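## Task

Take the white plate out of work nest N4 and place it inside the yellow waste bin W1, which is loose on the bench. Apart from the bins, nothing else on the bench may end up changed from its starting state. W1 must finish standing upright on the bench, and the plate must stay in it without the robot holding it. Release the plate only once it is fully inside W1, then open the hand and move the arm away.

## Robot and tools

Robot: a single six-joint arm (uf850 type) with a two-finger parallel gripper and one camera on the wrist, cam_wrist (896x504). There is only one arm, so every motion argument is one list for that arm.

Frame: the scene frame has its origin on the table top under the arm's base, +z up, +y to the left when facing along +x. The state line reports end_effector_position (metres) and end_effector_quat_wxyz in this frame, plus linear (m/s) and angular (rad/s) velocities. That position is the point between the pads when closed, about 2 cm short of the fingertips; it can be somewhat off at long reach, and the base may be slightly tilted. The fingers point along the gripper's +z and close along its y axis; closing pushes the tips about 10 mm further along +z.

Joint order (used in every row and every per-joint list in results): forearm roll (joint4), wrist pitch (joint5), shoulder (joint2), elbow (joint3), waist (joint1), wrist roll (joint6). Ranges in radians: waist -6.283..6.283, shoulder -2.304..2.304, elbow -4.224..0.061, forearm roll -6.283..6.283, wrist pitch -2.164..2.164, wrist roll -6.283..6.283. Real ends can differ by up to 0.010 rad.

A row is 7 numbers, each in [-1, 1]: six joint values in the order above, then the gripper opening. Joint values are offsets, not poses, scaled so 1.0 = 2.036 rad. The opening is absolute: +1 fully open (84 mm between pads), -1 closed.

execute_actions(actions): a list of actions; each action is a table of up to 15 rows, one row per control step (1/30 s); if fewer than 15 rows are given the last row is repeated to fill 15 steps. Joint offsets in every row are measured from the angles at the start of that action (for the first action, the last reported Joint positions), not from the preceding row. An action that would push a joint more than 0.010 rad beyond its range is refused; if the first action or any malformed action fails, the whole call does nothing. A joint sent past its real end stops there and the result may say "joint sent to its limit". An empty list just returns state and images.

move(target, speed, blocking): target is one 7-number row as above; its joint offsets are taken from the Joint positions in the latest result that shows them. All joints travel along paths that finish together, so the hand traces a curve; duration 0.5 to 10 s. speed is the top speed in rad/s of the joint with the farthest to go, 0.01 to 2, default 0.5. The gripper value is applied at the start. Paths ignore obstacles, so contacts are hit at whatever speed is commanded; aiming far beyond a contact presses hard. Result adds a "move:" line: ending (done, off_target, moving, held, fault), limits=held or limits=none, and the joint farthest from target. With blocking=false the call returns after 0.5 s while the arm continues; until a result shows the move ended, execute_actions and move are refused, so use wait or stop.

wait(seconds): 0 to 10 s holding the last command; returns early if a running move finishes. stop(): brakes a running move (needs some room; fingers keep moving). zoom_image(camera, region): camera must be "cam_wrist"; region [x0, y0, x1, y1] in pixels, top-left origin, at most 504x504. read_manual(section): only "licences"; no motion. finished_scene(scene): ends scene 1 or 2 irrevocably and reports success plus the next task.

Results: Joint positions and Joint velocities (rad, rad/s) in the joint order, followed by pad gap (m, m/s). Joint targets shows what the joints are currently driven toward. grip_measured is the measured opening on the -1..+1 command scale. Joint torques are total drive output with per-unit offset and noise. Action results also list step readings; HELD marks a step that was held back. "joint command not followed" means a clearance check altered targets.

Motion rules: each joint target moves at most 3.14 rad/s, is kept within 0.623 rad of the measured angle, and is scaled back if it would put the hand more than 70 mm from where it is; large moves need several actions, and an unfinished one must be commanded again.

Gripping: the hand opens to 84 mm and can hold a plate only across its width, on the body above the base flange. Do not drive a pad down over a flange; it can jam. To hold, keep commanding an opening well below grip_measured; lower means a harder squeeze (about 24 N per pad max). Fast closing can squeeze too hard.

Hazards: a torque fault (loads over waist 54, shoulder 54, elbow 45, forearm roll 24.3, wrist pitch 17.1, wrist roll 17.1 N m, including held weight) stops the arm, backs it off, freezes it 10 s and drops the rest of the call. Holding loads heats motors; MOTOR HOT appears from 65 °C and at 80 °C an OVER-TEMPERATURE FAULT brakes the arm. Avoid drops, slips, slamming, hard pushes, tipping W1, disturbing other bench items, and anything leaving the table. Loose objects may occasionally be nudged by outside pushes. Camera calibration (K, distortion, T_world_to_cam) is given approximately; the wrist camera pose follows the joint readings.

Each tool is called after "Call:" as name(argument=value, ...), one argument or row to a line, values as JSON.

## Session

Call:
execute_actions(
  actions=[],
)

Scene clock: 0.00 s.
end_effector_position=(+0.4268, -0.0013, +0.2448) grip_measured=+1.00 end_effector_quat_wxyz=(-0.026, -0.604, +0.727, +0.328) end_effector_velocity=(-0.000, +0.000, -0.000) end_effector_angular_velocity=(-0.000, -0.001, +0.003)
Joint names: [forearm roll, wrist pitch, shoulder, elbow, waist, wrist roll]
Joint positions: [ 0.582 -0.771 -0.315 -0.737 -0.258  0.94   0.084]
Joint velocities: [-0.002  0.001  0.     0.     0.001 -0.001  0.   ]
Joint torques (N m, as the arm reports them, + toward a larger angle): no reading
Joint targets: [0.582 -0.771 -0.315 -0.737 -0.258 0.940]
camera_calibration (this result's frames):
cam_wrist: T_world_to_cam=[[-0.850108, 0.0560225, 0.523619, 0.26817], [0.267358, 0.90256, 0.337497, -0.125739], [-0.453691, 0.426903, -0.782252, 0.507154], [0, 0, 0, 1]] pos_world=[0.491682, -0.118042, 0.29874]

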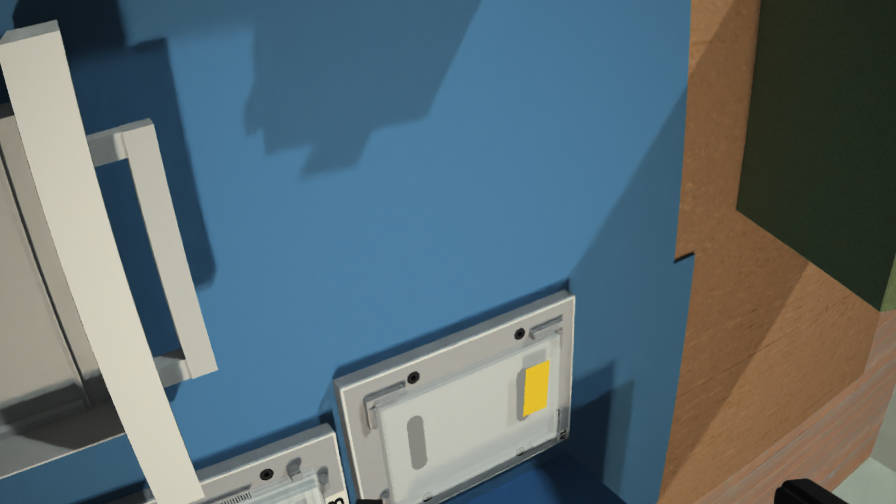

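Call:
move(
  target=[-0.286,-0.23,0.4,-0.129,0.127,-0.456,1],
  speed=0.8,
)

Scene clock: 3.80 s.
end_effector_position=(+0.4935, -0.0050, +0.6455) grip_measured=+1.00 end_effector_quat_wxyz=(-0.012, +0.999, +0.000, -0.044) end_effector_velocity=(-0.000, -0.000, +0.002) end_effector_angular_velocity=(-0.002, -0.004, +0.002)
Joint names: [forearm roll, wrist pitch, shoulder, elbow, waist, wrist roll]
Joint positions: [ 0.    -1.239  0.498 -0.999  0.001  0.012  0.084]
Joint velocities: [-0.002 -0.001  0.003 -0.002  0.001 -0.001  0.   ]
Joint torques (N m, as the arm reports them, + toward a larger angle): [ -1.2   -0.36  19.02 -24.26   6.24   0.52]
Joint targets: [0.000 -1.239 0.499 -0.999 0.001 0.012]
move: done; limits=none; farthest joint: the shoulder, 0.001 radians from its target (0.815 radians at the start)
camera_calibration (this result's frames):
cam_wrist: T_world_to_cam=[[-0.00661275, -0.999968, -0.00447027, 0.03455], [-0.997724, 0.00629777, 0.0671377, 0.518947], [-0.0671074, 0.00490406, -0.997734, 0.798616], [0, 0, 0, 1]] pos_world=[0.571587, 0.0273643, 0.76212]

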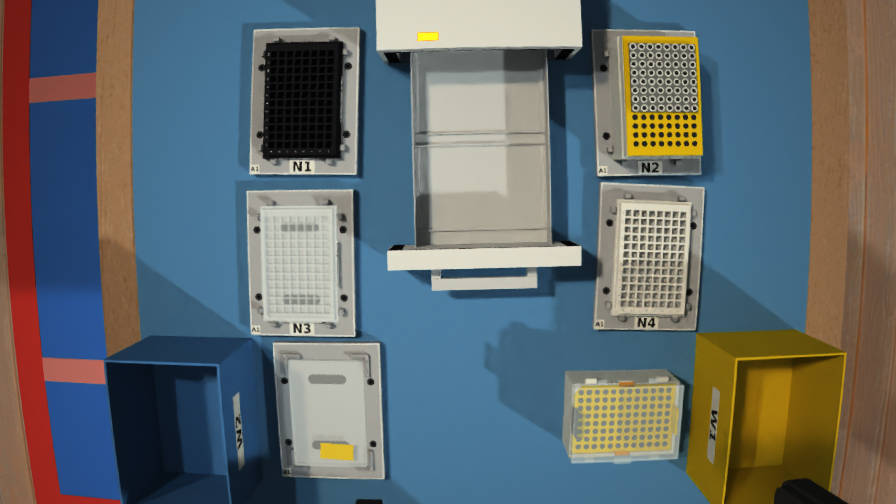

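Call:
move(
  target=[-0.4112,0.6967,-0.5717,0.0639,-0.2134,0.2304,1],
  speed=0.7,
)

Scene clock: 11.10 s.
end_effector_position=(+0.5039, -0.1938, +0.0700) grip_measured=+1.00 end_effector_quat_wxyz=(-0.006, +1.000, -0.025, +0.001) end_effector_velocity=(-0.002, +0.001, -0.002) end_effector_angular_velocity=(+0.002, +0.003, -0.001)
Joint names: [forearm roll, wrist pitch, shoulder, elbow, waist, wrist roll]
Joint positions: [-0.837  0.179 -0.665 -0.869 -0.434  0.481  0.084]
Joint velocities: [-0.001  0.002 -0.004  0.001 -0.001 -0.     0.   ]
Joint torques (N m, as the arm reports them, + toward a larger angle): [-1.79  0.19 42.2  -6.67  4.08  0.39]
Joint targets: [-0.837 0.180 -0.665 -0.869 -0.434 0.481]
move: done; limits=none; farthest joint: the shoulder, 0.001 radians from its target (1.165 radians at the start)
camera_calibration (this result's frames):
cam_wrist: T_world_to_cam=[[-0.0587024, -0.998252, 0.0068741, -0.130935], [-0.998001, 0.0585235, -0.023844, 0.585784], [0.0234, -0.00826006, -0.999692, 0.178034], [0, 0, 0, 1]] pos_world=[0.572761, -0.163518, 0.192847]

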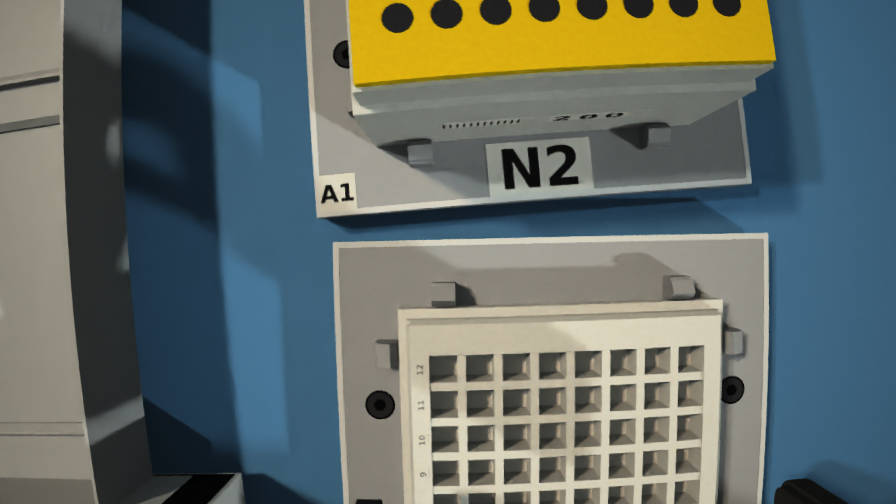

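Call:
move(
  target=[0.0646,0.0128,-0.0340,-0.016,0.0007,-0.0749,1],
  speed=0.15,
)

Scene clock: 15.50 s.
end_effector_position=(+0.5009, -0.1952, +0.0438) grip_measured=+1.00 end_effector_quat_wxyz=(-0.006, +1.000, -0.015, +0.001) end_effector_velocity=(-0.000, +0.000, -0.000) end_effector_angular_velocity=(+0.000, +0.001, -0.000)
Joint names: [forearm roll, wrist pitch, shoulder, elbow, waist, wrist roll]
Joint positions: [-0.705  0.205 -0.734 -0.902 -0.432  0.328  0.084]
Joint velocities: [ 0.002  0.    -0.001  0.     0.001 -0.001 -0.   ]
Joint torques (N m, as the arm reports them, + toward a larger angle): [-2.83  0.14 44.31 -6.27  2.92  0.53]
Joint targets: [-0.705 0.205 -0.734 -0.902 -0.432 0.328]
move: done; limits=none; farthest joint: the waist, 0.000 radians from its target (0.001 radians at the start)
camera_calibration (this result's frames):
cam_wrist: T_world_to_cam=[[-0.0388366, -0.999224, 0.00661702, -0.142435], [-0.998967, 0.0386684, -0.023889, 0.5788], [0.0236146, -0.00753794, -0.999693, 0.15197], [0, 0, 0, 1]] pos_world=[0.569082, -0.16356, 0.166693]

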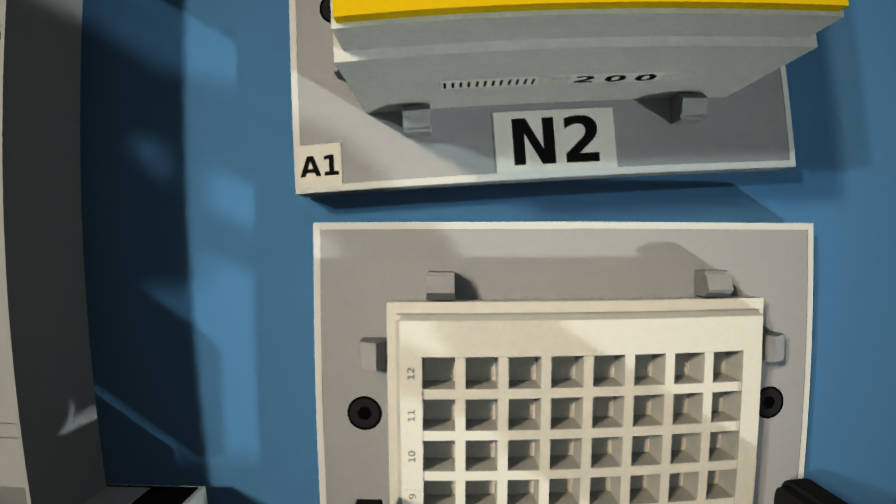

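Call:
execute_actions(
  actions=[
    [[0.007,0.0016,-0.0042,-0.0024,0.0005,-0.0066,1]],
    [[0.007,0.0016,-0.0042,-0.0024,0.0005,-0.0066,1]],
    [[0,0,0,0,0,0,0.9],[0,0,0,0,0,0,0.85],[0,0,0,0,0,0,0.8],[0,0,0,0,0,0,0.7],[0,0,0,0,0,0,0.6],[0,0,0,0,0,0,0.4],[0,0,0,0,0,0,0]],
    [[-0.014,-0.0032,0.0084,0.0048,-0.001,0.013,0]],
    [[-0.03,-0.006,0.017,0.009,-0.002,0.028,0]],
  ],
)

Call:
move(
  target=[-0.633,-0.002,0.179,0.074,-0.036,0.597,0],
  speed=0.8,
)

Call:
move(
  target=[0.283,0.056,-0.052,0.062,-0.261,-0.55,0],
  speed=0.7,
)

Scene clock: 25.03 s.
end_effector_position=(+0.5009, -0.1957, +0.0570) grip_measured=+0.86 end_effector_quat_wxyz=(-0.006, +1.000, -0.015, +0.001) end_effector_velocity=(+0.001, +0.000, +0.001) end_effector_angular_velocity=(+0.000, -0.001, +0.002)
Joint names: [forearm roll, wrist pitch, shoulder, elbow, waist, wrist roll]
Joint positions: [-0.766  0.193 -0.7   -0.883 -0.436  0.385  0.079]
Joint velocities: [-0.004 -0.     0.002  0.     0.001  0.003  0.   ]
Joint torques (N m, as the arm reports them, + toward a larger angle): [-2.53 -0.1  43.47 -7.78  0.36  0.47]
Joint targets: [-0.766 0.193 -0.699 -0.883 -0.436 0.385]
Step readings (joint positions; steps 1 to 15: 1st action; 16 to 30: 2nd action; 31 to 45: 3rd action; 46 to 60: 4th action; 61 to 75: 5th action):
0: [-0.705 0.205 -0.734 -0.902 -0.432 0.328]
1: [-0.705 0.206 -0.734 -0.902 -0.432 0.328]
2: [-0.702 0.206 -0.736 -0.903 -0.432 0.325]
4: [-0.696 0.208 -0.740 -0.905 -0.431 0.319]
8: [-0.692 0.208 -0.742 -0.906 -0.431 0.316]
15: [-0.691 0.209 -0.742 -0.906 -0.431 0.315]
16: [-0.691 0.209 -0.743 -0.907 -0.431 0.314]
17: [-0.688 0.209 -0.744 -0.908 -0.431 0.311]
19: [-0.682 0.211 -0.748 -0.910 -0.430 0.306]
23: [-0.678 0.212 -0.751 -0.911 -0.430 0.302]
30: [-0.677 0.212 -0.751 -0.911 -0.430 0.302]
31: [-0.677 0.212 -0.751 -0.911 -0.430 0.302]
32: [-0.677 0.212 -0.751 -0.911 -0.430 0.302]
34: [-0.677 0.212 -0.750 -0.911 -0.430 0.302]
38: [-0.677 0.212 -0.750 -0.911 -0.430 0.302]
45: [-0.677 0.212 -0.751 -0.911 -0.430 0.302]
46: [-0.678 0.212 -0.750 -0.911 -0.430 0.302]
47: [-0.683 0.211 -0.748 -0.910 -0.430 0.307]
49: [-0.695 0.208 -0.741 -0.905 -0.431 0.318]
53: [-0.704 0.206 -0.735 -0.902 -0.432 0.326]
60: [-0.705 0.205 -0.734 -0.901 -0.432 0.328]
61: [-0.706 0.205 -0.734 -0.901 -0.432 0.329]
62: [-0.713 0.204 -0.730 -0.899 -0.432 0.335]
64: [-0.740 0.198 -0.714 -0.891 -0.435 0.360]
68: [-0.762 0.194 -0.701 -0.885 -0.436 0.381]
75: Joint positions above
camera_calibration (this result's frames):
cam_wrist: T_world_to_cam=[[-0.0372263, -0.999284, 0.00676962, -0.143827], [-0.999044, 0.0370603, -0.0231862, 0.57887], [0.0229187, -0.00762628, -0.999708, 0.165412], [0, 0, 0, 1]] pos_world=[0.569171, -0.163916, 0.179759]

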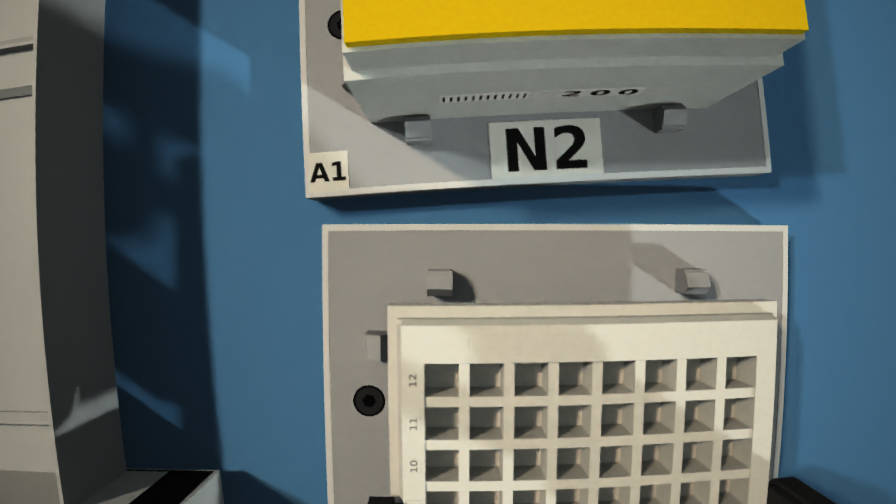

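Scene clock: 27.30 s.
end_effector_position=(+0.4924, -0.2053, +0.1945) grip_measured=+0.86 end_effector_quat_wxyz=(-0.011, +1.000, -0.005, +0.001) end_effector_velocity=(+0.000, -0.001, +0.001) end_effector_angular_velocity=(-0.001, -0.000, +0.000)
Joint names: [forearm roll, wrist pitch, shoulder, elbow, waist, wrist roll]
Joint positions: [-2.054  0.189 -0.335 -0.733 -0.509  1.6    0.079]
Joint velocities: [-0.003 -0.001  0.001  0.    -0.001  0.002  0.   ]
Joint torques (N m, as the arm reports them, + toward a larger angle): [ -2.06  -0.04  37.03 -11.8    2.4    0.54]
Joint targets: [-2.055 0.189 -0.335 -0.733 -0.509 1.600]
move: done; limits=none; farthest joint: the wrist roll, 0.001 radians from its target (1.216 radians at the start)
camera_calibration (this result's frames):
cam_wrist: T_world_to_cam=[[-0.0183584, -0.999819, -0.00501902, -0.161803], [-0.99955, 0.0184722, -0.0236541, 0.570382], [0.0237425, 0.00458251, -0.999708, 0.305118], [0, 0, 0, 1]] pos_world=[0.55991, -0.173708, 0.317709]

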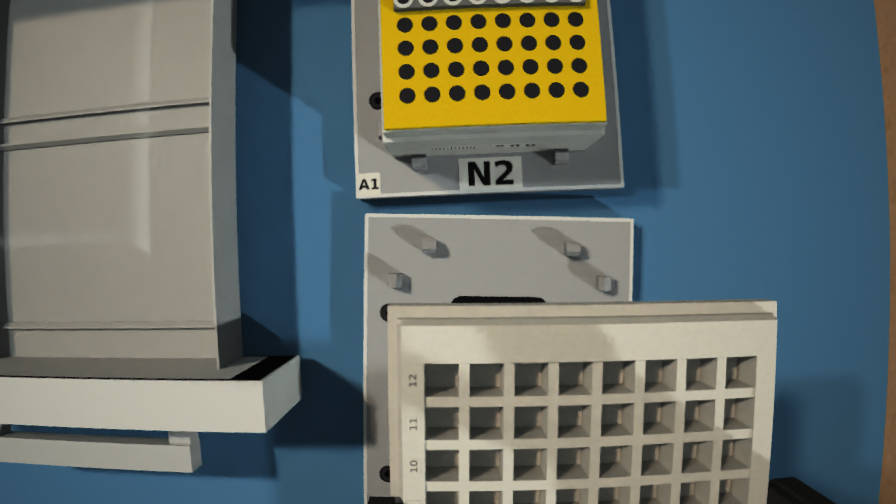

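Scene clock: 29.53 s.
end_effector_position=(+0.2982, -0.3304, +0.1817) grip_measured=+0.86 end_effector_quat_wxyz=(-0.008, +1.000, -0.002, +0.005) end_effector_velocity=(-0.001, -0.000, +0.000) end_effector_angular_velocity=(-0.000, +0.000, +0.000)
Joint names: [forearm roll, wrist pitch, shoulder, elbow, waist, wrist roll]
Joint positions: [-1.478  0.303 -0.441 -0.607 -1.04   0.48   0.079]
Joint velocities: [ 0.001 -0.    -0.     0.    -0.002 -0.003  0.   ]
Joint torques (N m, as the arm reports them, + toward a larger angle): [-1.79  0.02 35.35 -8.37 -1.73  0.45]
Joint targets: [-1.478 0.303 -0.441 -0.606 -1.041 0.480]
move: done; limits=none; farthest joint: the forearm roll, 0.001 radians from its target (0.576 radians at the start)
camera_calibration (this result's frames):
cam_wrist: T_world_to_cam=[[-0.013028, -0.999911, 0.00272285, -0.293556], [-0.999422, 0.0129361, -0.0314251, 0.377899], [0.0313871, -0.00313069, -0.999502, 0.292673], [0, 0, 0, 1]] pos_world=[0.36467, -0.297502, 0.305203]

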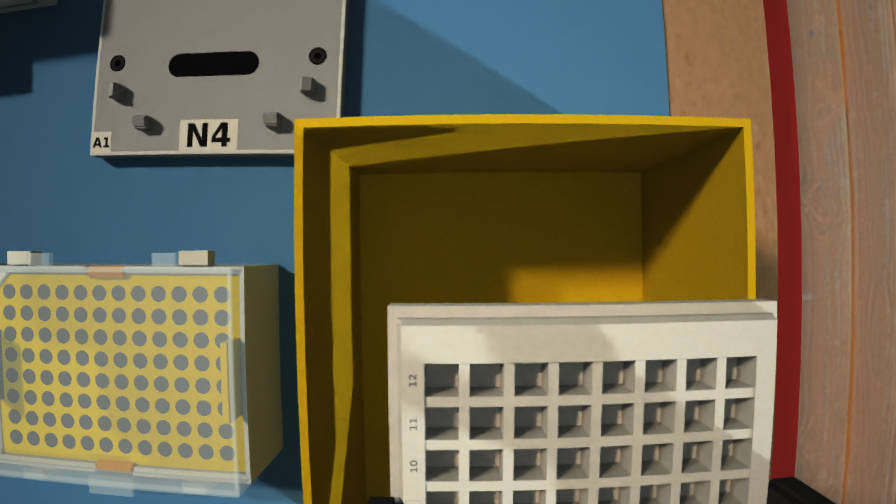

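Call:
move(
  target=[0.0113,-0.008,-0.0162,-0.0187,0.0377,0.0246,0],
  speed=0.12,
)

Call:
move(
  target=[0.197,0.0156,-0.091,-0.0342,0.0212,-0.1837,0],
  speed=0.25,
)

Call:
move(
  target=[0,0,0,0,0,0,1],
)

Call:
move(
  target=[-0.24,-0.018,0.112,0.04,-0.026,0.22,1],
  speed=0.4,
)

Scene clock: 37.43 s.
end_effector_position=(+0.3252, -0.3228, +0.1665) grip_measured=+0.86 end_effector_quat_wxyz=(-0.012, +1.000, -0.002, +0.001) end_effector_velocity=(+0.001, +0.000, -0.000) end_effector_angular_velocity=(-0.000, +0.000, +0.000)
Joint names: [forearm roll, wrist pitch, shoulder, elbow, waist, wrist roll]
Joint positions: [-1.455  0.287 -0.474 -0.644 -0.964  0.53   0.079]
Joint velocities: [ 0.001 -0.001 -0.001 -0.001  0.002  0.    -0.   ]
Joint torques (N m, as the arm reports them, + toward a larger angle): [-2.76 -0.07 33.99 -7.87 -2.16  0.54]
Joint targets: [-1.455 0.287 -0.474 -0.645 -0.964 0.530]
move: done; limits=none; farthest joint: the waist, 0.001 radians from its target (0.077 radians at the start)
camera_calibration (this result's frames):
cam_wrist: T_world_to_cam=[[-0.0115044, -0.999916, -0.00596972, -0.284645], [-0.999666, 0.0116393, -0.0230733, 0.402515], [0.0231409, 0.00570228, -0.999716, 0.282248], [0, 0, 0, 1]] pos_world=[0.392574, -0.290915, 0.289756]

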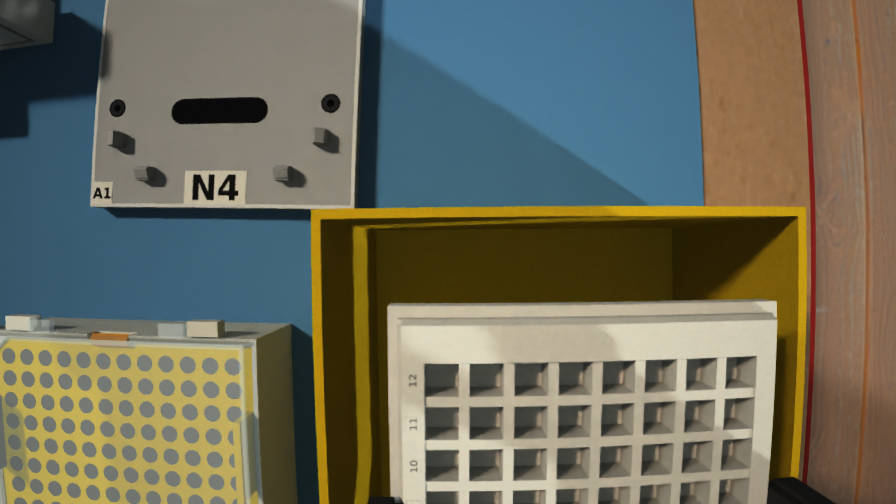

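Scene clock: 39.50 s.
end_effector_position=(+0.3252, -0.3222, +0.1012) grip_measured=+0.86 end_effector_quat_wxyz=(-0.012, +1.000, -0.002, +0.001) end_effector_velocity=(-0.000, +0.000, -0.000) end_effector_angular_velocity=(+0.000, +0.001, -0.001)
Joint names: [forearm roll, wrist pitch, shoulder, elbow, waist, wrist roll]
Joint positions: [-1.055  0.319 -0.659 -0.714 -0.921  0.157  0.079]
Joint velocities: [ 0.002 -0.001 -0.001 -0.     0.001 -0.001 -0.   ]
Joint torques (N m, as the arm reports them, + toward a larger angle): [-1.9  -0.04 38.79 -5.62 -3.82  0.31]
Joint targets: [-1.054 0.319 -0.659 -0.714 -0.921 0.156]
move: done; limits=none; farthest joint: the forearm roll, 0.001 radians from its target (0.401 radians at the start)
camera_calibration (this result's frames):
cam_wrist: T_world_to_cam=[[-0.0122564, -0.999906, -0.00614796, -0.284158], [-0.99966, 0.0123946, -0.0229612, 0.4013], [0.0230353, 0.00586445, -0.999717, 0.217004], [0, 0, 0, 1]] pos_world=[0.392682, -0.290378, 0.22441]

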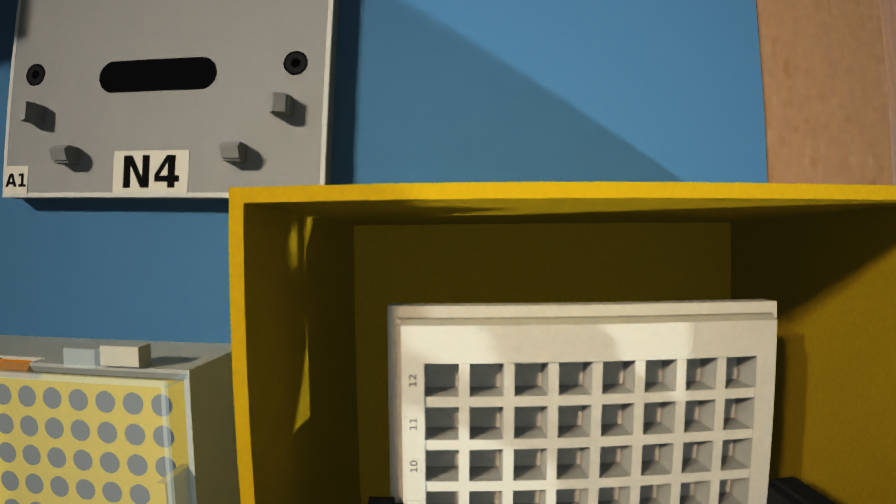

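Scene clock: 40.00 s.
end_effector_position=(+0.3252, -0.3222, +0.1012) grip_measured=+1.00 end_effector_quat_wxyz=(-0.012, +1.000, -0.002, +0.001) end_effector_velocity=(-0.000, +0.000, -0.000) end_effector_angular_velocity=(+0.000, +0.000, +0.001)
Joint names: [forearm roll, wrist pitch, shoulder, elbow, waist, wrist roll]
Joint positions: [-1.055  0.319 -0.659 -0.714 -0.921  0.157  0.084]
Joint velocities: [-0.     0.    -0.     0.    -0.    -0.001  0.   ]
Joint torques (N m, as the arm reports them, + toward a larger angle): [-2.26  0.14 39.09 -5.09 -3.43  0.46]
Joint targets: [-1.055 0.319 -0.659 -0.714 -0.921 0.157]
move: done; limits=none; farthest joint: the waist, 0.000 radians from its target (0.000 radians at the start)
camera_calibration (this result's frames):
cam_wrist: T_world_to_cam=[[-0.0122544, -0.999906, -0.00614427, -0.284161], [-0.999659, 0.0123924, -0.022964, 0.401301], [0.023038, 0.00586077, -0.999717, 0.217004], [0, 0, 0, 1]] pos_world=[0.392683, -0.290379, 0.224412]

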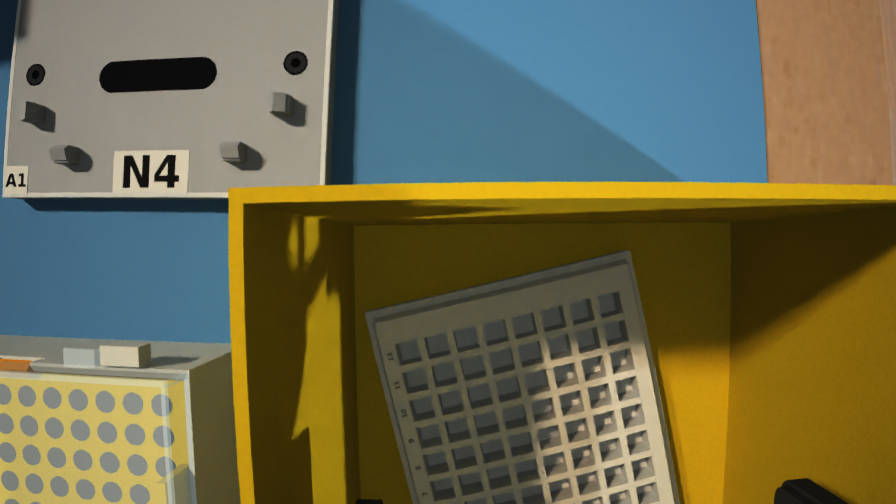

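Scene clock: 41.77 s.
end_effector_position=(+0.3256, -0.3252, +0.1816) grip_measured=+1.00 end_effector_quat_wxyz=(-0.007, +1.000, +0.003, +0.001) end_effector_velocity=(+0.000, +0.000, +0.000) end_effector_angular_velocity=(-0.000, -0.000, -0.000)
Joint names: [forearm roll, wrist pitch, shoulder, elbow, waist, wrist roll]
Joint positions: [-1.543  0.282 -0.431 -0.633 -0.974  0.604  0.084]
Joint velocities: [-0.002 -0.     0.001  0.    -0.     0.002  0.   ]
Joint torques (N m, as the arm reports them, + toward a larger angle): [-2.17  0.27 35.03 -8.79 -1.71  0.58]
Joint targets: [-1.543 0.282 -0.431 -0.633 -0.974 0.604]
move: done; limits=none; farthest joint: the forearm roll, 0.001 radians from its target (0.489 radians at the start)
camera_calibration (this result's frames):
cam_wrist: T_world_to_cam=[[-0.00195891, -0.999993, 0.0030902, -0.291698], [-0.999715, 0.00188484, -0.0237939, 0.400289], [0.0237879, -0.00313593, -0.999712, 0.294194], [0, 0, 0, 1]] pos_world=[0.392605, -0.291528, 0.304535]

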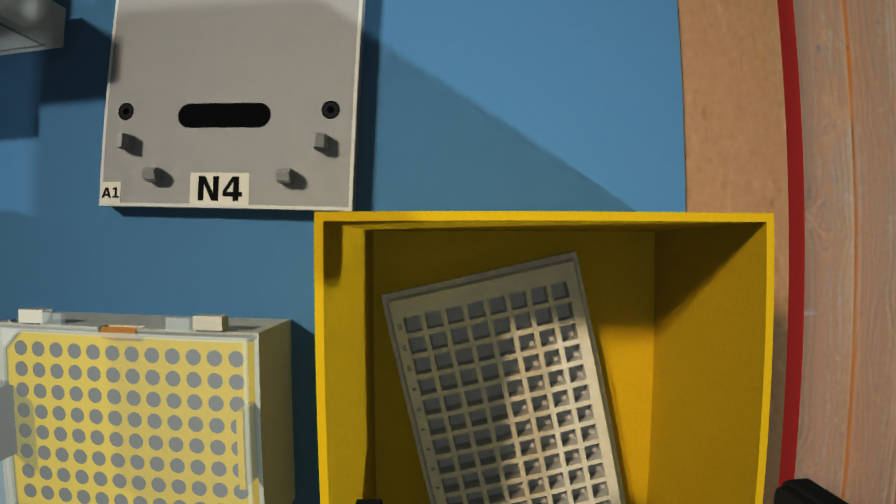

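Call:
finished_scene(
  scene=2,
)

The scene is finished: the task was done.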